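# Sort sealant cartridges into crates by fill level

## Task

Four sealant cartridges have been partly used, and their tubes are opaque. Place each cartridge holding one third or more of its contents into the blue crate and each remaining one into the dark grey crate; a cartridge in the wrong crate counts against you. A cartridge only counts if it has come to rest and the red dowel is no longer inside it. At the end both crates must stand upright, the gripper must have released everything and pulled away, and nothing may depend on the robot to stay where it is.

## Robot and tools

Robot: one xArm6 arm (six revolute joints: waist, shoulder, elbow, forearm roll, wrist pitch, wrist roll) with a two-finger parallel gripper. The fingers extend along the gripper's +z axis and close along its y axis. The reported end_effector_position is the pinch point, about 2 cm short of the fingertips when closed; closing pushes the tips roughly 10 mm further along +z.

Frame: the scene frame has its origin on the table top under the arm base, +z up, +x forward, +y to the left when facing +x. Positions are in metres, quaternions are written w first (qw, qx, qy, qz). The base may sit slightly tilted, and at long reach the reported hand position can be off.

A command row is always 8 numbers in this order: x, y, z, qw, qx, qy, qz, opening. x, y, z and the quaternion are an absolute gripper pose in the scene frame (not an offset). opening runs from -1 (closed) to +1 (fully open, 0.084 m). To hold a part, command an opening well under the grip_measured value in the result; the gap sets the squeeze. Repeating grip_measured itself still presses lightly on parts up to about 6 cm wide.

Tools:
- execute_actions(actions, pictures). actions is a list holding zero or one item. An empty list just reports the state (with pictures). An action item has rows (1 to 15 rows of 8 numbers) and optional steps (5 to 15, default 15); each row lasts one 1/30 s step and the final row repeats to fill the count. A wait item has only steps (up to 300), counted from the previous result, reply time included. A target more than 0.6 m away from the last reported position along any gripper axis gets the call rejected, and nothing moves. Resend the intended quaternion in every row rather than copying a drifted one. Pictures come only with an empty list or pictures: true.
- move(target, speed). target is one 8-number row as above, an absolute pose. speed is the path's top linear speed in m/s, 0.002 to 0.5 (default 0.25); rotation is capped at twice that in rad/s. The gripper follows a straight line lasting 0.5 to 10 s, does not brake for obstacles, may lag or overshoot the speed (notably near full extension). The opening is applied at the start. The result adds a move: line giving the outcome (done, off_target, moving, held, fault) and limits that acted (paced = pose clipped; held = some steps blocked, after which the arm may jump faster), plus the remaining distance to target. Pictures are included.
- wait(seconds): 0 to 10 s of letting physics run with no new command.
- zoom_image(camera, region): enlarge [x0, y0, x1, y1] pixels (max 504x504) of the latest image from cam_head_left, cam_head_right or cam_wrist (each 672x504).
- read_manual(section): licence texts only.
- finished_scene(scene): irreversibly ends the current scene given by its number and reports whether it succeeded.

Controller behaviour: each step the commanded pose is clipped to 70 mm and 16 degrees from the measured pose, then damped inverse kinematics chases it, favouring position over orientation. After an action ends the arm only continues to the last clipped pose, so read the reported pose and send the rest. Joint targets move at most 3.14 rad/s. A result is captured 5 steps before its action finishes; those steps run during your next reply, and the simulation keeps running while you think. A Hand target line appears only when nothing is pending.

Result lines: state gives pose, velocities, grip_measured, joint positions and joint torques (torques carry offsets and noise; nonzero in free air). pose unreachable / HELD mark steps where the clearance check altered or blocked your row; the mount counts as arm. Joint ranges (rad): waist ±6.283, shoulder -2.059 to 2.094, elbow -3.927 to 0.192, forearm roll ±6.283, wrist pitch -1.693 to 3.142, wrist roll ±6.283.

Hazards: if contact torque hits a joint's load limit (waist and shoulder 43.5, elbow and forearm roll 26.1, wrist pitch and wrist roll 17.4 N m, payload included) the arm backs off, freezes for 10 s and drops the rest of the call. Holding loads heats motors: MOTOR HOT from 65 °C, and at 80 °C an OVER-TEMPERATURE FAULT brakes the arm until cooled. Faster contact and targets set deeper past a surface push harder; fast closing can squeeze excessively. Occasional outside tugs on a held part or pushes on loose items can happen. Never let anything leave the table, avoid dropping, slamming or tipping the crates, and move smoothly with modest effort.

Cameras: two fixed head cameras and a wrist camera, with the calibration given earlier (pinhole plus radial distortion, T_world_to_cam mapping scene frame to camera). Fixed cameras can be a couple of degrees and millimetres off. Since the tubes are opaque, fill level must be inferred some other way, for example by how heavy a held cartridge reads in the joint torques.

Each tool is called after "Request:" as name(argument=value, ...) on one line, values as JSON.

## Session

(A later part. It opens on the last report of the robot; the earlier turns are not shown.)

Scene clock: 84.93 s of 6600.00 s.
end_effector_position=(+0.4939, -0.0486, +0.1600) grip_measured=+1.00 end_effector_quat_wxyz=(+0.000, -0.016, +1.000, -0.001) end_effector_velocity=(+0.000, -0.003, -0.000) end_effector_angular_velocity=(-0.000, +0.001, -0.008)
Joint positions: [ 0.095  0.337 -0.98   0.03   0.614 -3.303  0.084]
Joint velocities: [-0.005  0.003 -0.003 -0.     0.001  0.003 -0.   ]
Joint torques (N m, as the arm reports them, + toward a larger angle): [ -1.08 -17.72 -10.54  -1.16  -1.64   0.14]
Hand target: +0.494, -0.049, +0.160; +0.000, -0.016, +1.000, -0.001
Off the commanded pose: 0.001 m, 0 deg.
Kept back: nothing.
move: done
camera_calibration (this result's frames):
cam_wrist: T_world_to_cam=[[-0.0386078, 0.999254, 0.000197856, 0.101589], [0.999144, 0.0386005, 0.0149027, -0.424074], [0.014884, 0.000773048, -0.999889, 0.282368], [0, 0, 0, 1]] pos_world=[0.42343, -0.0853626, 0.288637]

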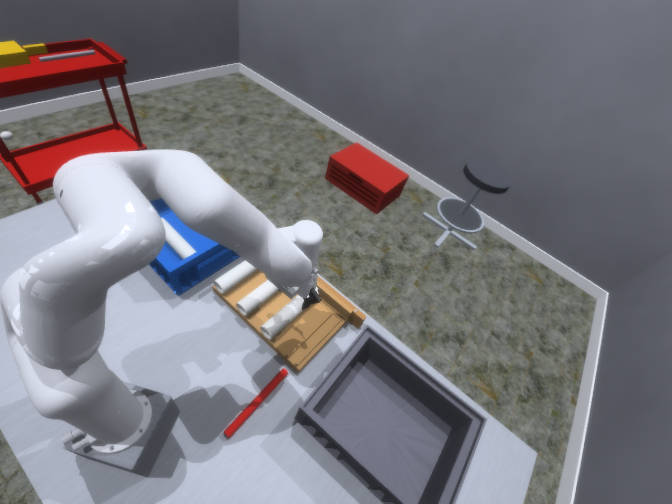

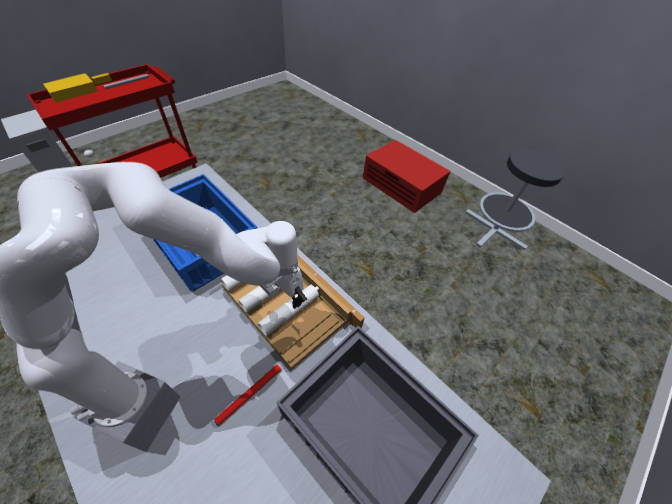

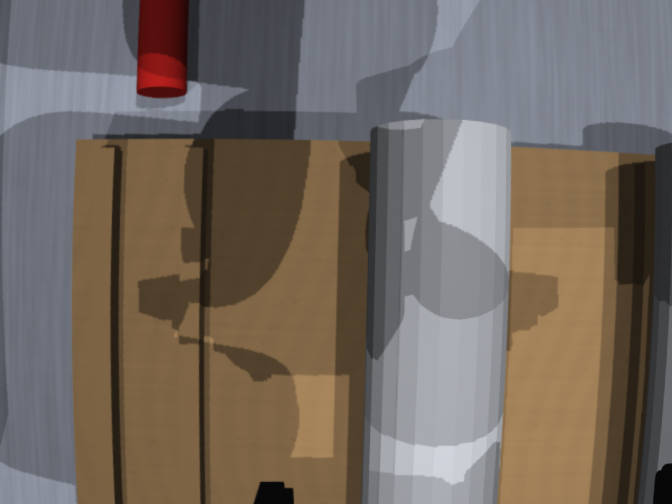

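Request:
move(target=[0.495,-0.048,0.072,0,0.0157,-0.99988,0,1], speed=0.25)

Request:
move(target=[0.495,-0.048,0.057,0,0.0157,-0.99988,0,1], speed=0.06)

Request:
execute_actions(actions=[{"rows":[[0.495,-0.048,0.057,0,0.0157,-0.99988,0,0.8],[0.495,-0.048,0.057,0,0.0157,-0.99988,0,0.6],[0.495,-0.048,0.057,0,0.0157,-0.99988,0,0.45],[0.495,-0.048,0.057,0,0.0157,-0.99988,0,0.35],[0.495,-0.048,0.057,0,0.0157,-0.99988,0,0.25],[0.495,-0.048,0.057,0,0.0157,-0.99988,0,0.15],[0.495,-0.048,0.057,0,0.0157,-0.99988,0,0.05],[0.495,-0.048,0.057,0,0.0157,-0.99988,0,-0.05],[0.495,-0.048,0.057,0,0.0157,-0.99988,0,-0.15],[0.495,-0.048,0.057,0,0.0157,-0.99988,0,-0.3],[0.495,-0.048,0.057,0,0.0157,-0.99988,0,-0.4]],"steps":15}])

Request:
move(target=[0.488,-0.048,0.085,0,0.0157,-0.99988,0,-0.5], speed=0.08)

Scene clock: 86.30 s of 6600.00 s.
end_effector_position=(+0.4956, -0.0480, +0.0725) grip_measured=+1.00 end_effector_quat_wxyz=(+0.001, -0.016, +1.000, -0.000) end_effector_velocity=(-0.005, +0.000, -0.005) end_effector_angular_velocity=(+0.002, +0.013, +0.001)
Joint positions: [ 0.102  0.567 -1.014  0.047  0.417 -3.314  0.084]
Joint velocities: [ 0.     0.009  0.003  0.     0.002 -0.002  0.   ]
Joint torques (N m, as the arm reports them, + toward a larger angle): [ -1.04 -19.14  -9.05  -1.25  -1.57   0.28]
Hand target: +0.495, -0.048, +0.072; +0.000, -0.016, +1.000, +0.000
Off the commanded pose: 0.001 m, 0 deg.
Kept back: nothing.
move: done
camera_calibration (this result's frames):
cam_wrist: T_world_to_cam=[[-0.0373369, 0.999301, 0.00184861, 0.10034], [0.999177, 0.0373028, 0.0159271, -0.424573], [0.015847, 0.00244176, -0.999871, 0.194441], [0, 0, 0, 1]] pos_world=[0.424889, -0.0849069, 0.200992]

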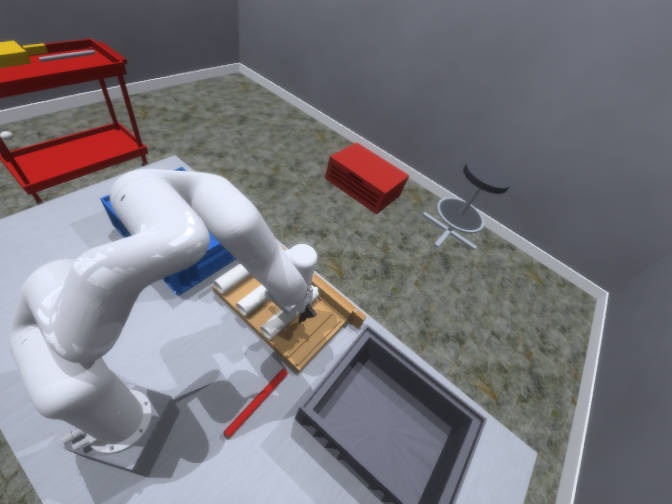

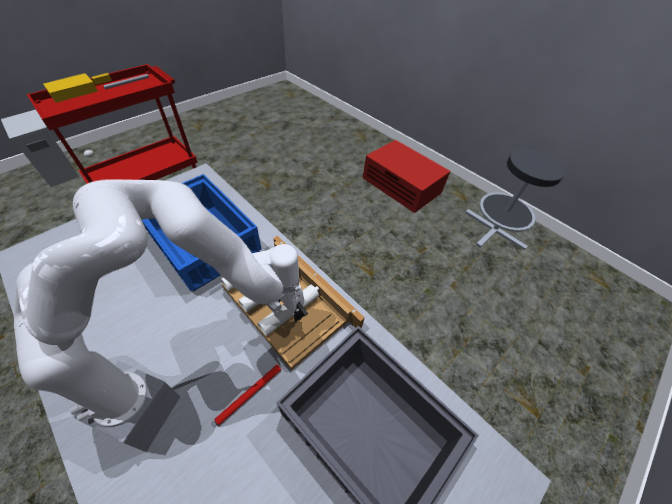

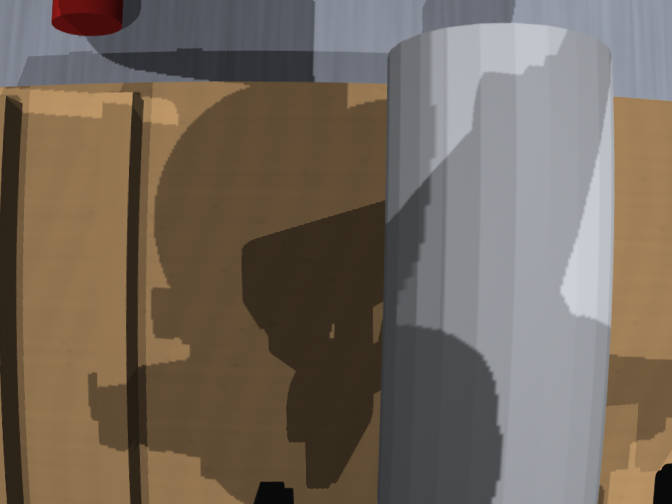

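Scene clock: 87.07 s of 6600.00 s.
end_effector_position=(+0.4951, -0.0480, +0.0572) grip_measured=+1.00 end_effector_quat_wxyz=(+0.000, -0.016, +1.000, -0.000) end_effector_velocity=(+0.001, -0.000, -0.000) end_effector_angular_velocity=(-0.000, -0.002, -0.001)
Joint positions: [ 0.103  0.61  -1.026  0.05   0.387 -3.316  0.084]
Joint velocities: [-0.     0.001 -0.002  0.    -0.001  0.    -0.   ]
Joint torques (N m, as the arm reports them, + toward a larger angle): [ -1.21 -19.13  -8.66  -1.22  -1.56   0.24]
Hand target: +0.495, -0.048, +0.057; +0.000, -0.016, +1.000, +0.000
Off the commanded pose: 0.000 m, 0 deg.
Kept back: nothing.
move: done
camera_calibration (this result's frames):
cam_wrist: T_world_to_cam=[[-0.0372697, 0.999303, 0.00187389, 0.100299], [0.999194, 0.0372374, 0.015011, -0.42388], [0.0149307, 0.00243184, -0.999886, 0.179598], [0, 0, 0, 1]] pos_world=[0.424595, -0.0848814, 0.185752]

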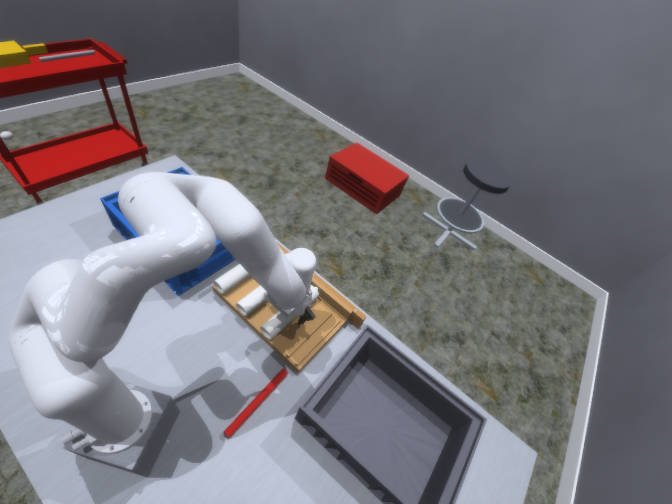

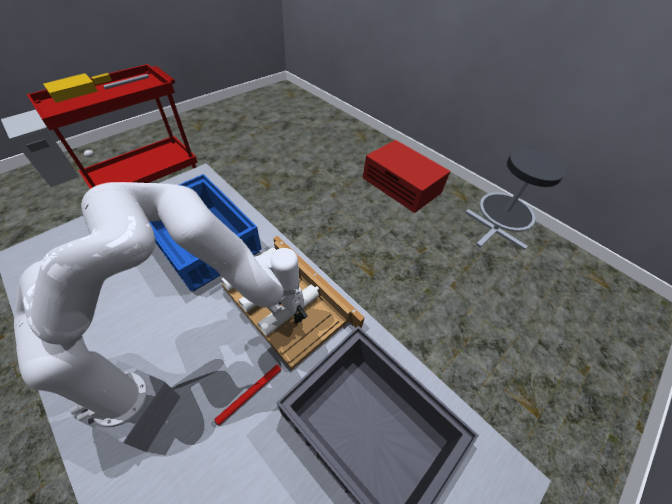

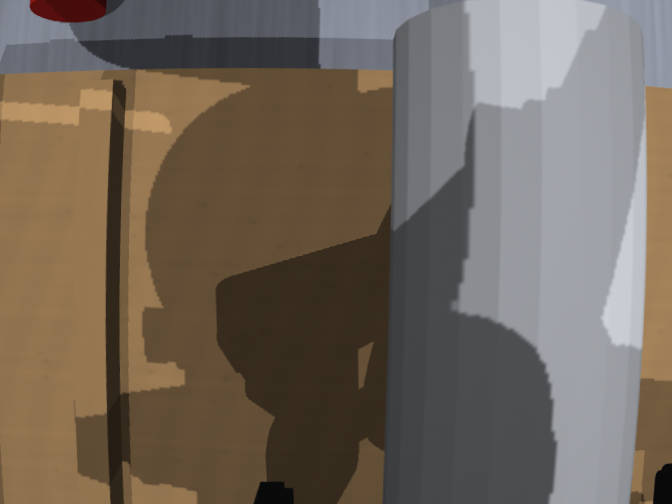

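Scene clock: 87.40 s of 6600.00 s.
end_effector_position=(+0.4950, -0.0477, +0.0571) grip_measured=+0.10 end_effector_quat_wxyz=(-0.000, -0.016, +1.000, +0.000) end_effector_velocity=(-0.000, -0.001, -0.000) end_effector_angular_velocity=(-0.000, +0.000, -0.001)
Joint positions: [ 0.104  0.61  -1.026  0.05   0.388 -3.316  0.049]
Joint velocities: [-0.001  0.001 -0.    -0.001 -0.     0.001  0.   ]
Joint torques (N m, as the arm reports them, + toward a larger angle): [ -2.13 -18.44  -9.07  -1.26  -1.84   0.28]
Steps of this call (steps 1 to 10: the first 10 steps of this action). Readings (end_effector_position):
1: (+0.4952, -0.0480, +0.0572)
2: (+0.4952, -0.0480, +0.0572)
4: (+0.4951, -0.0480, +0.0571)
8: (+0.4950, -0.0476, +0.0571)
10: the state above

Scene clock: 88.43 s of 6600.00 s.
end_effector_position=(+0.4877, -0.0480, +0.0846) grip_measured=+0.10 end_effector_quat_wxyz=(-0.000, -0.016, +1.000, +0.000) end_effector_velocity=(-0.001, +0.000, +0.001) end_effector_angular_velocity=(+0.000, +0.003, +0.001)
Joint positions: [ 0.1    0.517 -0.976  0.046  0.431 -3.314  0.049]
Joint velocities: [ 0.    -0.004  0.003 -0.     0.003 -0.001  0.   ]
Joint torques (N m, as the arm reports them, + toward a larger angle): [ -1.16 -20.08 -10.28  -1.08  -1.82   0.35]
Hand target: +0.488, -0.048, +0.085; -0.000, -0.016, +1.000, -0.000
Off your previous action's commanded pose: 0.000 m, 0 deg at its last step (step 5 of this call).
Off the commanded pose: 0.000 m, 0 deg.
Kept back: nothing.
move: done
camera_calibration (this result's frames):
cam_wrist: T_world_to_cam=[[-0.0372135, 0.999305, 0.00196257, 0.0999008], [0.999211, 0.0371825, 0.0139711, -0.416812], [0.0138884, 0.00248093, -0.9999, 0.207685], [0, 0, 0, 1]] pos_world=[0.417316, -0.0848486, 0.213292]

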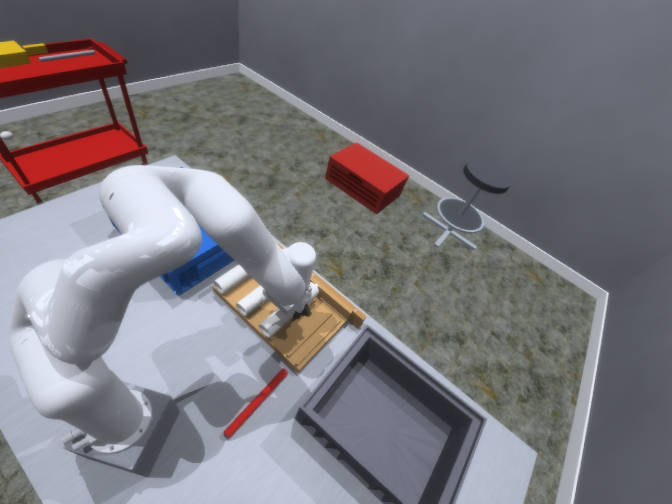

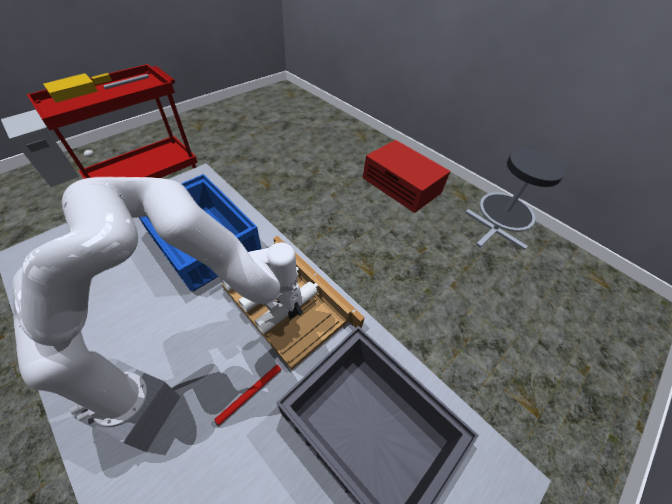

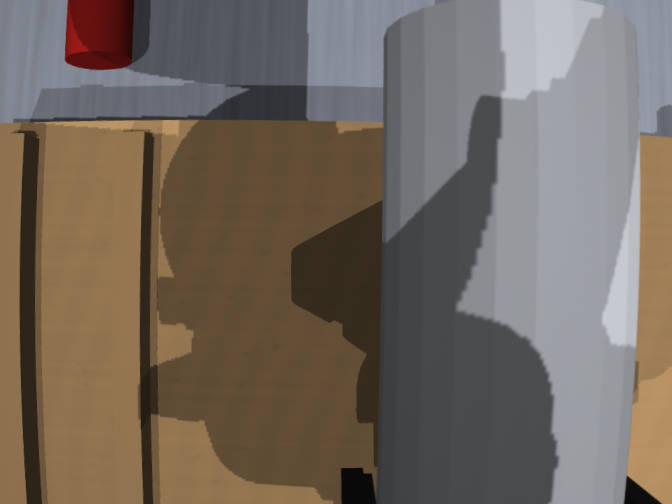

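Request:
move(target=[0.48,-0.02,0.18,0,0.0157,-0.99988,0,-0.5], speed=0.3)

Request:
move(target=[0.505,0.42,0.18,0,0.7071,-0.7071,0,-0.5], speed=0.35)

Request:
move(target=[0.505,0.42,0.055,0,0.7071,-0.7071,0,-0.5], speed=0.25)

Request:
move(target=[0.505,0.42,0.042,0,0.7071,-0.7071,0,-0.5], speed=0.04)

Scene clock: 89.70 s of 6600.00 s.
end_effector_position=(+0.4795, -0.0200, +0.1794) grip_measured=+0.10 end_effector_quat_wxyz=(-0.001, -0.016, +1.000, +0.000) end_effector_velocity=(+0.004, +0.001, +0.006) end_effector_angular_velocity=(-0.001, -0.013, +0.000)
Joint positions: [ 0.15   0.247 -0.919  0.029  0.643 -3.245  0.049]
Joint velocities: [ 0.002 -0.01  -0.006 -0.001  0.003  0.003  0.   ]
Joint torques (N m, as the arm reports them, + toward a larger angle): [ -1.06 -18.17 -11.83  -1.2   -1.82   0.28]
Hand target: +0.480, -0.020, +0.180; +0.000, -0.016, +1.000, -0.000
Off the commanded pose: 0.001 m, 0 deg.
Kept back: nothing.
move: done
camera_calibration (this result's frames):
cam_wrist: T_world_to_cam=[[-0.0369508, 0.999315, 0.00200882, 0.0713739], [0.999231, 0.0369213, 0.0131741, -0.410825], [0.0130909, 0.00249407, -0.999911, 0.302836], [0, 0, 0, 1]] pos_world=[0.409182, -0.0569122, 0.308078]

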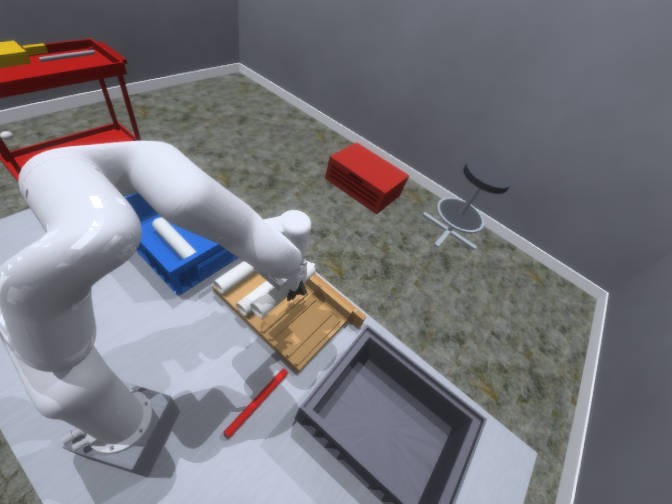

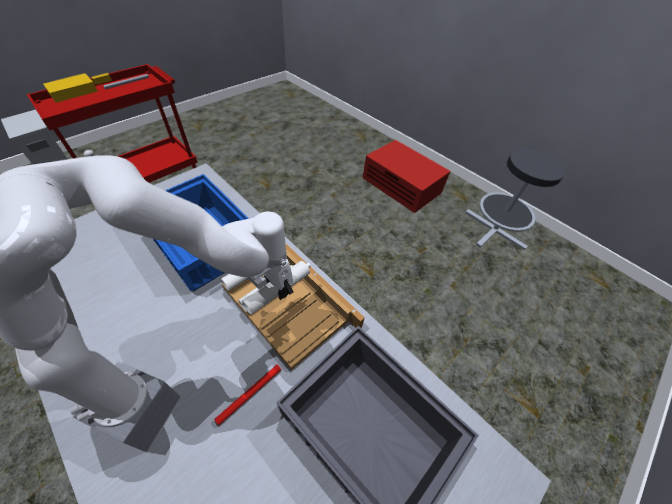

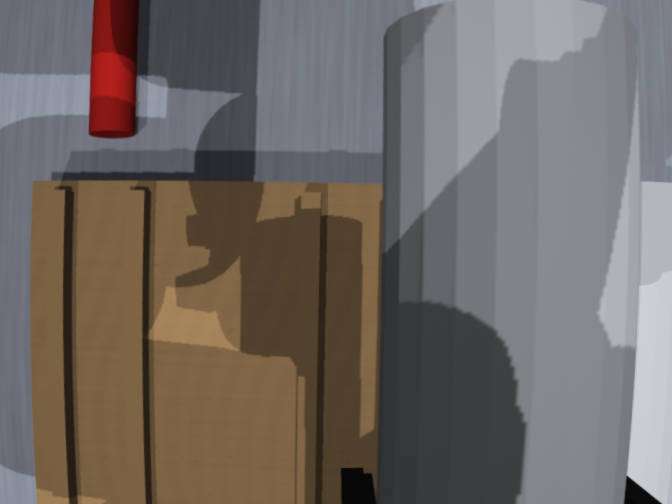

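Scene clock: 92.43 s of 6600.00 s.
end_effector_position=(+0.5061, +0.4200, +0.1802) grip_measured=+0.10 end_effector_quat_wxyz=(-0.001, +0.707, -0.708, -0.000) end_effector_velocity=(-0.000, +0.004, +0.002) end_effector_angular_velocity=(-0.000, +0.001, +0.008)
Joint positions: [ 0.895  0.782 -1.802 -0.008  0.985 -4.012  0.049]
Joint velocities: [ 0.005  0.01  -0.022  0.001  0.013 -0.003  0.   ]
Joint torques (N m, as the arm reports them, + toward a larger angle): [ -0.43 -26.97 -14.12  -1.21  -1.68   0.2 ]
Hand target: +0.506, +0.420, +0.180; -0.000, +0.707, -0.707, -0.001
Off the commanded pose: 0.001 m, 0 deg.
Kept back: nothing.
move: done
camera_calibration (this result's frames):
cam_wrist: T_world_to_cam=[[-0.999989, -0.00450642, 0.001628, 0.5417], [-0.0044794, 0.999858, 0.0162385, -0.350632], [-0.00170095, 0.0162311, -0.999867, 0.303904], [0, 0, 0, 1]] pos_world=[0.54064, 0.348091, 0.308675]

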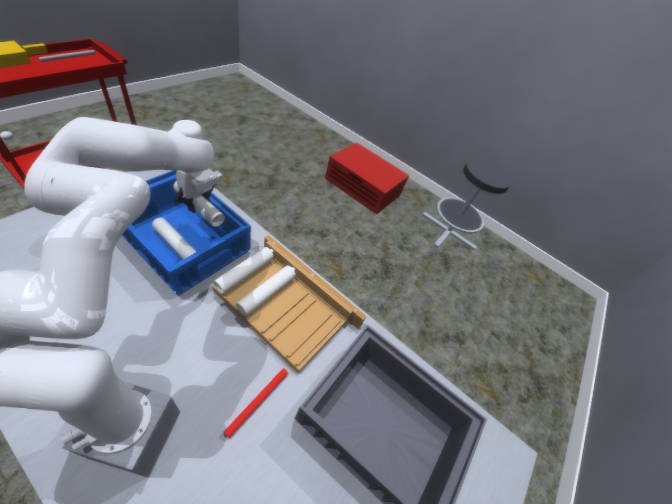

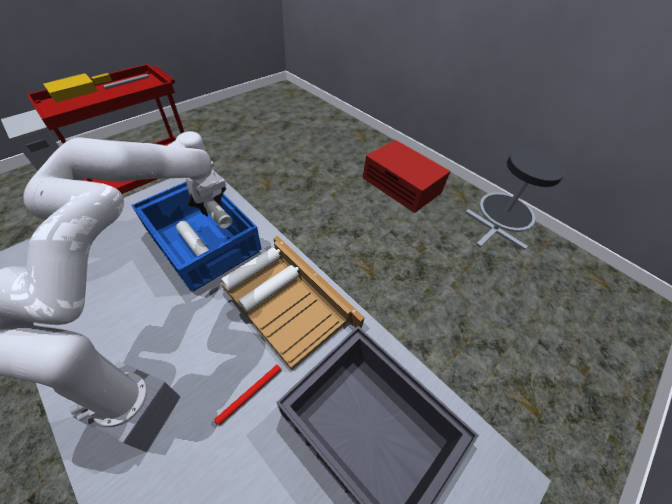

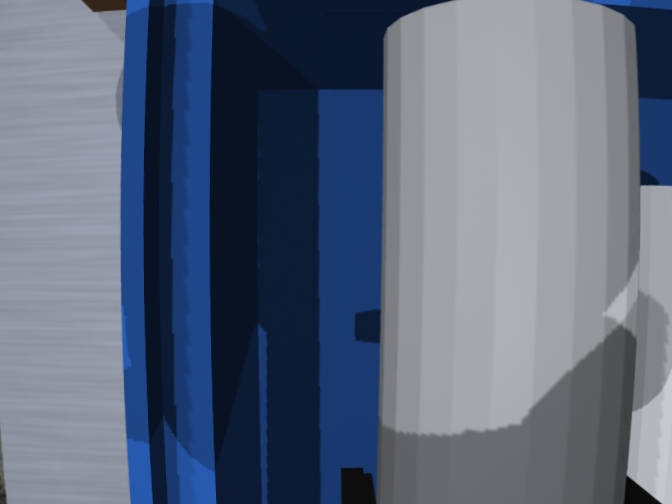

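Scene clock: 93.73 s of 6600.00 s.
end_effector_position=(+0.5051, +0.4201, +0.0550) grip_measured=+0.10 end_effector_quat_wxyz=(-0.000, +0.707, -0.707, -0.000) end_effector_velocity=(+0.001, +0.001, +0.002) end_effector_angular_velocity=(+0.002, -0.003, -0.001)
Joint positions: [ 0.895  1.025 -1.848 -0.01   0.789 -4.01   0.049]
Joint velocities: [-0.    -0.002 -0.002 -0.     0.     0.001  0.   ]
Joint torques (N m, as the arm reports them, + toward a larger angle): [ -0.41 -27.5  -13.01  -1.39  -1.82   0.22]
Hand target: +0.505, +0.420, +0.055; -0.000, +0.707, -0.707, -0.000
Off the commanded pose: 0.000 m, 0 deg.
Kept back: nothing.
move: done
camera_calibration (this result's frames):
cam_wrist: T_world_to_cam=[[-0.999981, -0.00594062, 0.0019185, 0.541482], [-0.00591164, 0.999873, 0.014775, -0.347937], [-0.00200603, 0.0147634, -0.999889, 0.179471], [0, 0, 0, 1]] pos_world=[0.539774, 0.34846, 0.183553]

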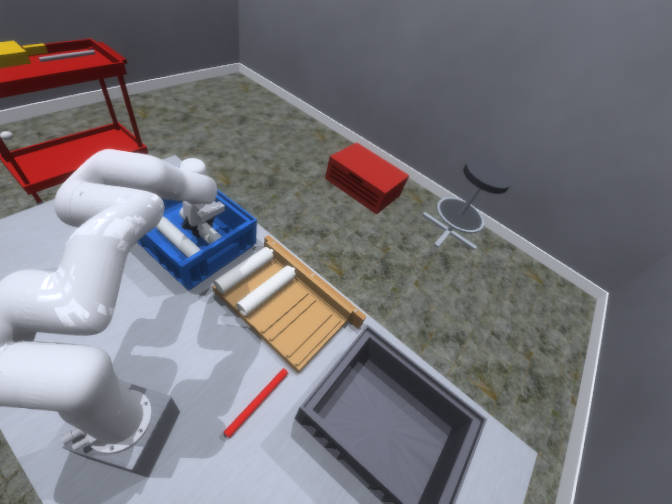

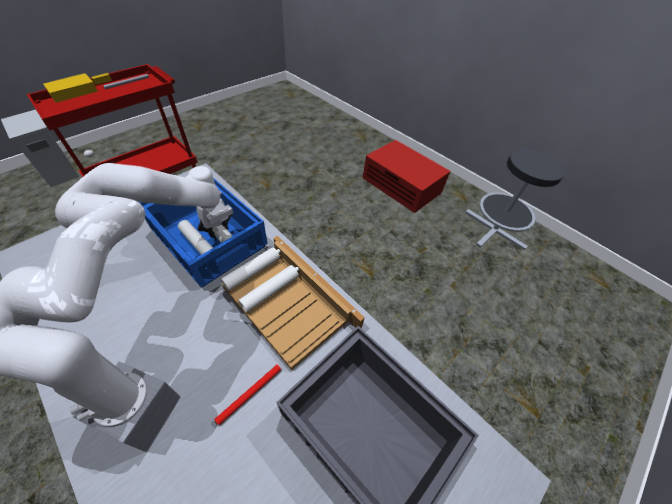

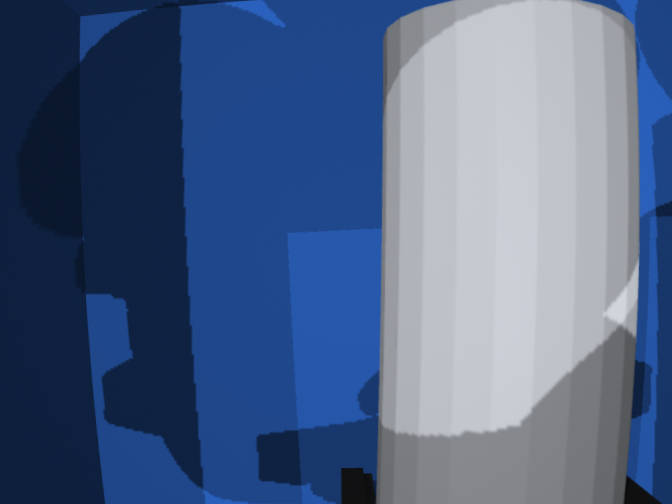

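Scene clock: 94.47 s of 6600.00 s.
end_effector_position=(+0.5050, +0.4200, +0.0421) grip_measured=+0.10 end_effector_quat_wxyz=(+0.000, +0.707, -0.707, -0.000) end_effector_velocity=(+0.003, +0.002, +0.003) end_effector_angular_velocity=(+0.006, -0.007, +0.001)
Joint positions: [ 0.895  1.055 -1.863 -0.011  0.774 -4.01   0.049]
Joint velocities: [ 0.    -0.001 -0.006 -0.    -0.002 -0.001 -0.   ]
Joint torques (N m, as the arm reports them, + toward a larger angle): [ -0.25 -27.93 -12.94  -1.25  -1.9    0.24]
Hand target: +0.505, +0.420, +0.042; -0.000, +0.707, -0.707, -0.000
Off the commanded pose: 0.000 m, 0 deg.
Kept back: nothing.
move: done
camera_calibration (this result's frames):
cam_wrist: T_world_to_cam=[[-0.999981, -0.00586951, 0.00193547, 0.541343], [-0.00584048, 0.999875, 0.014676, -0.347675], [-0.00202137, 0.0146645, -0.99989, 0.166647], [0, 0, 0, 1]] pos_world=[0.539639, 0.348365, 0.170683]

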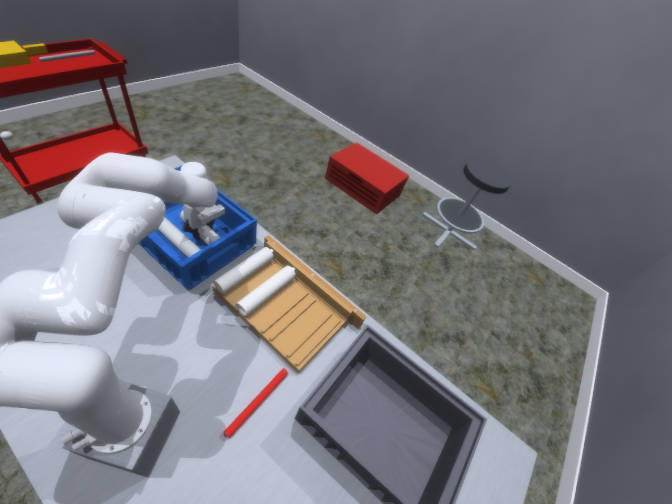

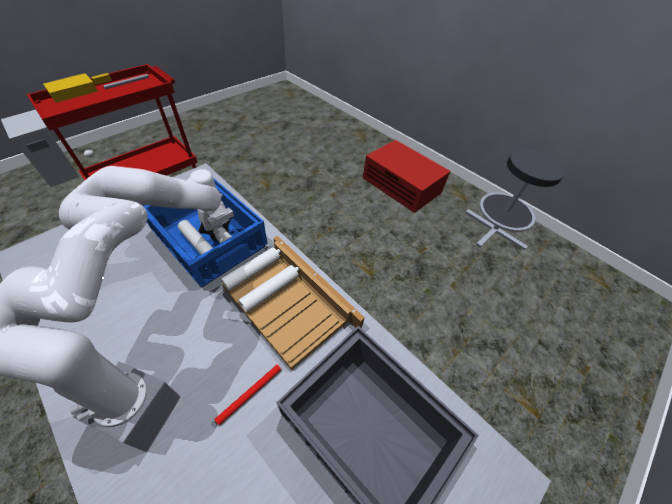

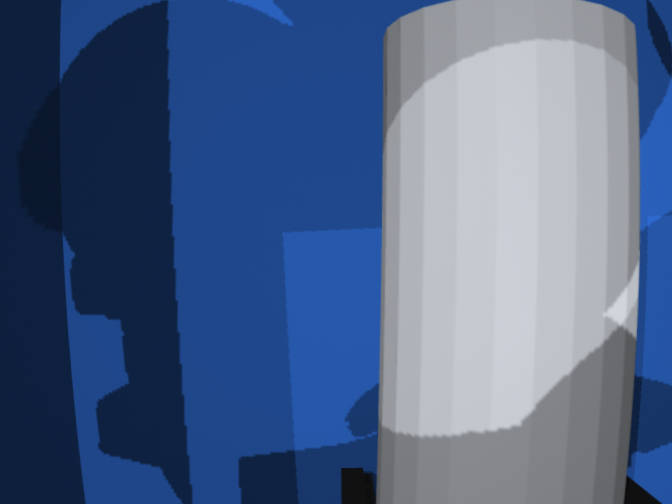

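Request:
execute_actions(actions=[{"rows":[[0.505,0.42,0.042,0,0.7071,-0.7071,0,-0.3],[0.505,0.42,0.042,0,0.7071,-0.7071,0,-0.1],[0.505,0.42,0.042,0,0.7071,-0.7071,0,0.1],[0.505,0.42,0.042,0,0.7071,-0.7071,0,0.2],[0.505,0.42,0.042,0,0.7071,-0.7071,0,0.3],[0.505,0.42,0.042,0,0.7071,-0.7071,0,0.45],[0.505,0.42,0.042,0,0.7071,-0.7071,0,0.6],[0.505,0.42,0.042,0,0.7071,-0.7071,0,0.7]],"steps":13}])

Request:
move(target=[0.505,0.40,0.18,0,0.7071,-0.7071,0,0.7], speed=0.3)

Scene clock: 95.03 s of 6600.00 s.
end_effector_position=(+0.5063, +0.4211, +0.0440) grip_measured=+0.60 end_effector_quat_wxyz=(-0.002, +0.707, -0.707, +0.000) end_effector_velocity=(+0.004, +0.004, +0.008) end_effector_angular_velocity=(+0.009, -0.011, -0.000)
Joint positions: [ 0.895  1.054 -1.865 -0.011  0.773 -4.01   0.069]
Joint velocities: [ 0.    -0.008 -0.006  0.     0.     0.     0.142]
Joint torques (N m, as the arm reports them, + toward a larger angle): [ -0.27 -24.51 -11.04  -1.35  -1.5    0.27]
Steps of this call (steps 1 to 9: nothing new was sent; steps 10 to 17: the first 8 steps of this action). Readings (end_effector_position):
10: (+0.5050, +0.4200, +0.0420)
11: (+0.5050, +0.4200, +0.0420)
13: (+0.5050, +0.4200, +0.0420)
17: the state above

Scene clock: 96.37 s of 6600.00 s.
end_effector_position=(+0.5044, +0.3996, +0.1788) grip_measured=+0.70 end_effector_quat_wxyz=(+0.001, +0.707, -0.707, -0.000) end_effector_velocity=(+0.005, +0.004, +0.013) end_effector_angular_velocity=(+0.014, -0.017, -0.001)
Joint positions: [ 0.872  0.732 -1.712 -0.008  0.948 -4.035  0.073]
Joint velocities: [-0.    -0.015 -0.008  0.     0.001  0.     0.   ]
Joint torques (N m, as the arm reports them, + toward a larger angle): [ -0.46 -23.91 -12.39  -1.39  -1.61   0.27]
Hand target: +0.505, +0.400, +0.180; +0.000, +0.707, -0.707, +0.000
Off your previous action's commanded pose: 0.001 m, 0 deg at its last step (step 5 of this call).
Off the commanded pose: 0.001 m, 0 deg.
Kept back: nothing.
move: done
camera_calibration (this result's frames):
cam_wrist: T_world_to_cam=[[-0.999977, -0.00587621, 0.00352083, 0.540064], [-0.0058289, 0.999895, 0.0132985, -0.329091], [-0.00359861, 0.0132776, -0.999905, 0.305002], [0, 0, 0, 1]] pos_world=[0.539231, 0.32818, 0.307448]

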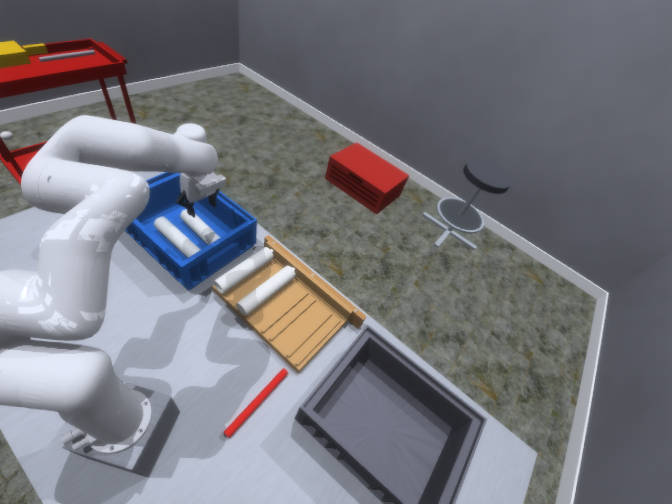

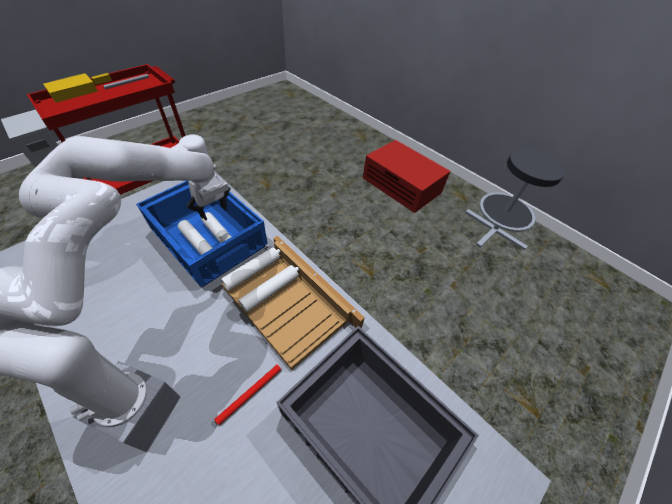

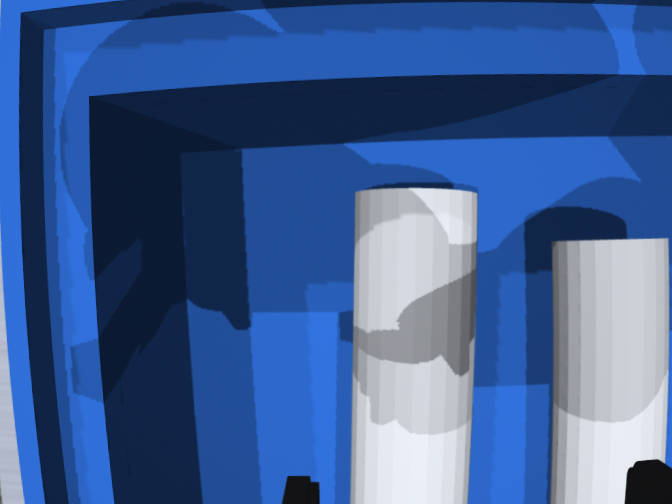

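Request:
move(target=[0.495,0.175,0.15,0,0.0157,-0.99988,0,1], speed=0.35)

Scene clock: 99.40 s of 6600.00 s.
end_effector_position=(+0.4946, +0.1751, +0.1498) grip_measured=+1.00 end_effector_quat_wxyz=(-0.000, -0.016, +1.000, -0.000) end_effector_velocity=(-0.000, -0.001, +0.000) end_effector_angular_velocity=(-0.001, -0.001, -0.008)
Joint positions: [ 0.538  0.425 -1.094  0.008  0.635 -2.841  0.084]
Joint velocities: [-0.001 -0.002  0.003 -0.002 -0.002  0.008  0.   ]
Joint torques (N m, as the arm reports them, + toward a larger angle): [ -0.75 -18.79 -10.68  -1.09  -1.53   0.37]
Hand target: +0.495, +0.175, +0.150; +0.000, -0.016, +1.000, -0.000
Off the commanded pose: 0.000 m, 0 deg.
Kept back: nothing.
move: done
camera_calibration (this result's frames):
cam_wrist: T_world_to_cam=[[-0.038384, 0.999262, 0.00139818, -0.122227], [0.999156, 0.0383594, 0.0146774, -0.43317], [0.0146129, 0.00196037, -0.999891, 0.271964], [0, 0, 0, 1]] pos_world=[0.424139, 0.13822, 0.278463]

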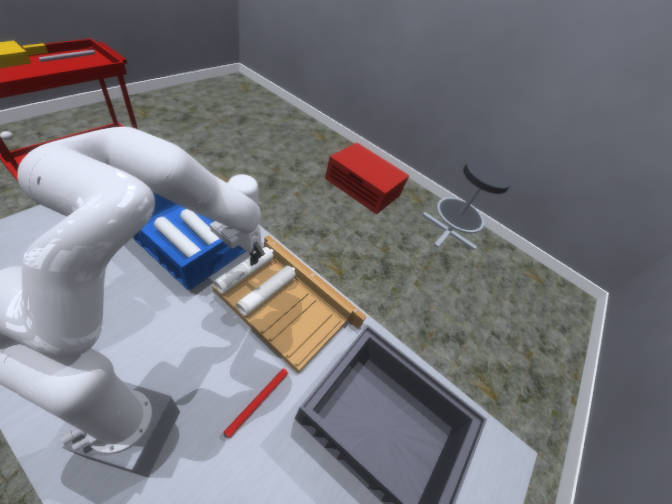

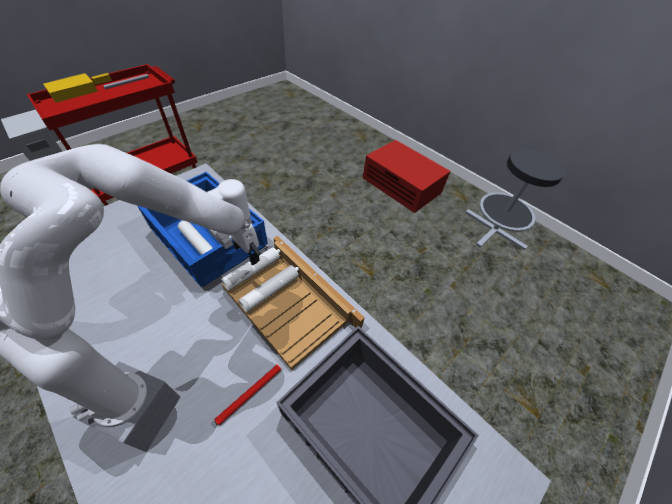

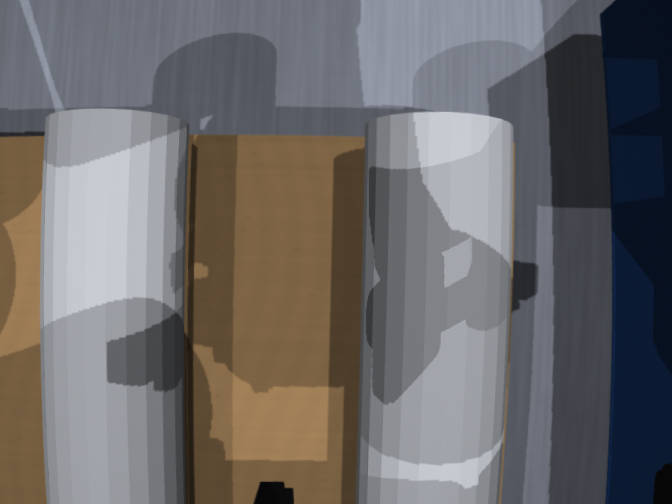

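Request:
move(target=[0.495,0.175,0.075,0,0.0157,-0.99988,0,0.6], speed=0.2)

Request:
move(target=[0.495,0.175,0.057,0,0.0157,-0.99988,0,0.6], speed=0.05)

Scene clock: 100.60 s of 6600.00 s.
end_effector_position=(+0.4955, +0.1752, +0.0755) grip_measured=+0.59 end_effector_quat_wxyz=(+0.001, -0.016, +1.000, +0.000) end_effector_velocity=(-0.003, -0.001, -0.004) end_effector_angular_velocity=(-0.002, +0.009, -0.002)
Joint positions: [ 0.539  0.61  -1.122  0.011  0.477 -2.843  0.069]
Joint velocities: [-0.     0.007  0.002  0.002  0.     0.001  0.   ]
Joint torques (N m, as the arm reports them, + toward a larger angle): [ -0.7  -20.03  -9.42  -1.05  -1.5    0.34]
Hand target: +0.495, +0.175, +0.075; -0.000, -0.016, +1.000, +0.000
Off the commanded pose: 0.001 m, 0 deg.
Kept back: nothing.
move: done
camera_calibration (this result's frames):
cam_wrist: T_world_to_cam=[[-0.0373245, 0.999301, 0.00230057, -0.122761], [0.999181, 0.0372838, 0.0157145, -0.432828], [0.0156177, 0.00288522, -0.999874, 0.196909], [0, 0, 0, 1]] pos_world=[0.424816, 0.138244, 0.203968]

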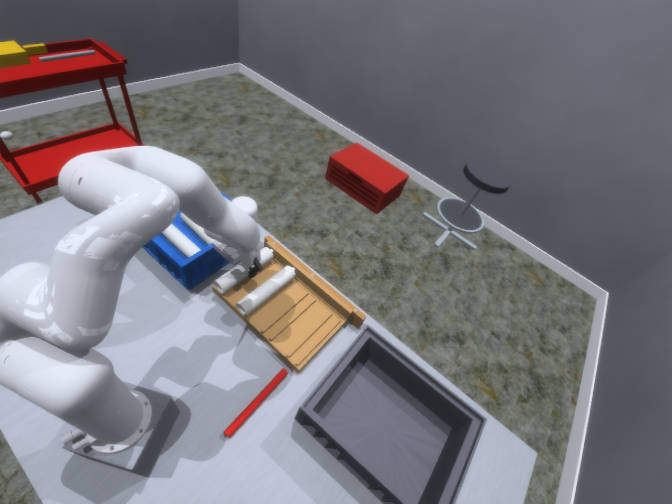

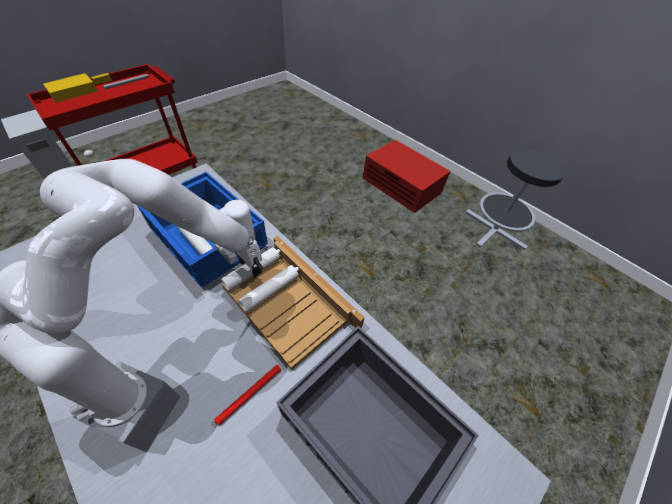

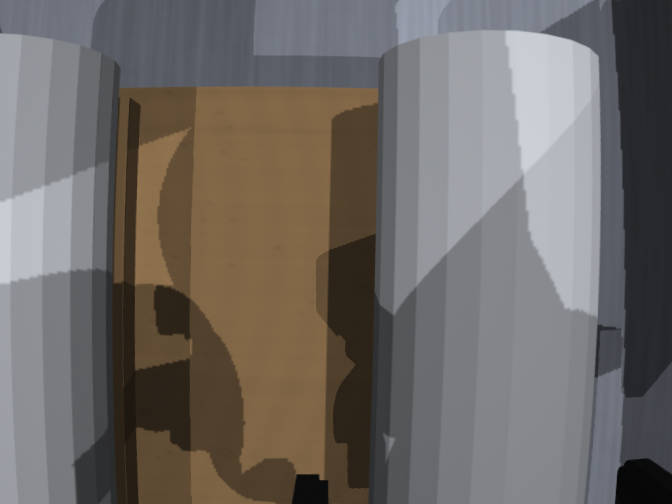

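Scene clock: 101.37 s of 6600.00 s.
end_effector_position=(+0.4951, +0.1751, +0.0572) grip_measured=+0.59 end_effector_quat_wxyz=(+0.000, -0.016, +1.000, +0.000) end_effector_velocity=(+0.002, +0.001, +0.001) end_effector_angular_velocity=(+0.002, -0.006, +0.001)
Joint positions: [ 0.539  0.658 -1.137  0.011  0.443 -2.844  0.069]
Joint velocities: [ 0.     0.001 -0.003  0.    -0.004 -0.001 -0.   ]
Joint torques (N m, as the arm reports them, + toward a larger angle): [ -0.66 -20.06  -9.05  -1.2   -1.51   0.32]
Hand target: +0.495, +0.175, +0.057; -0.000, -0.016, +1.000, +0.000
Off the commanded pose: 0.000 m, 0 deg.
Kept back: nothing.
move: done
camera_calibration (this result's frames):
cam_wrist: T_world_to_cam=[[-0.0372695, 0.999303, 0.00201893, -0.122618], [0.999194, 0.0372351, 0.0150224, -0.432189], [0.0149367, 0.00257718, -0.999885, 0.179068], [0, 0, 0, 1]] pos_world=[0.424596, 0.138164, 0.185787]

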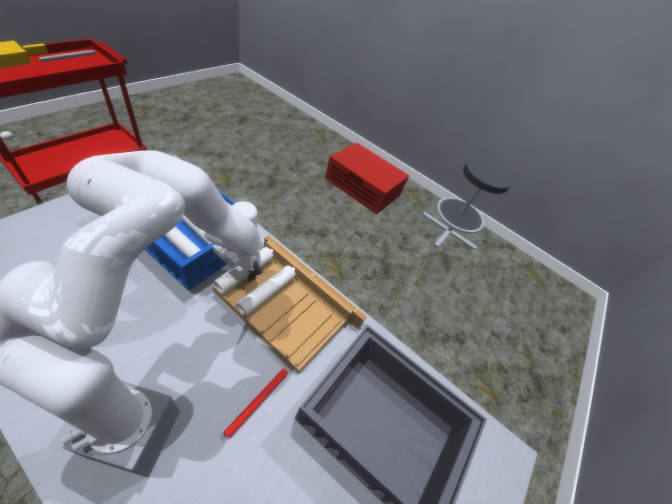

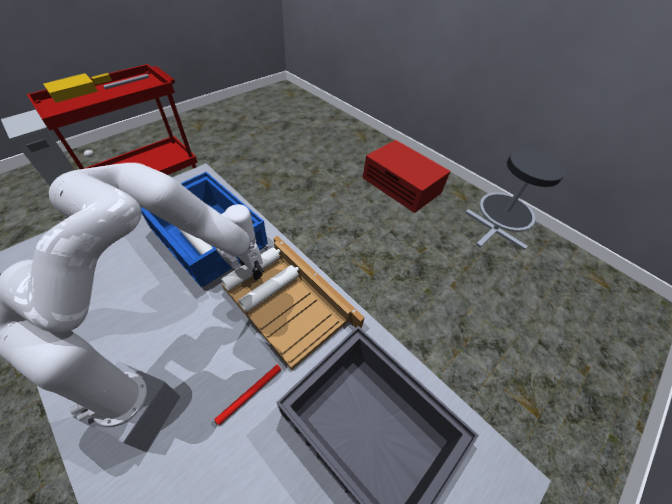

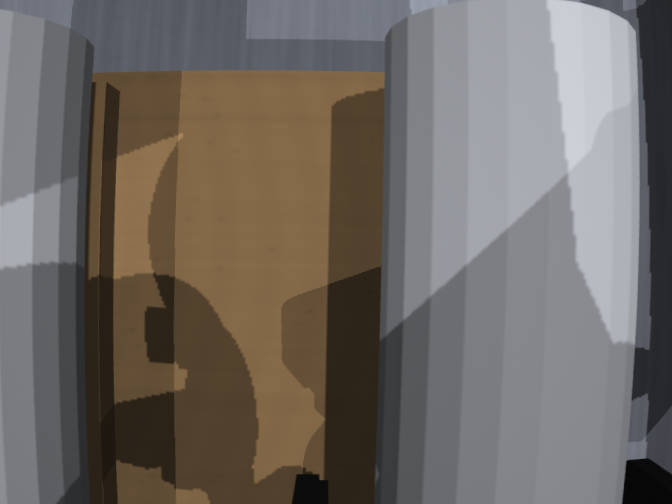

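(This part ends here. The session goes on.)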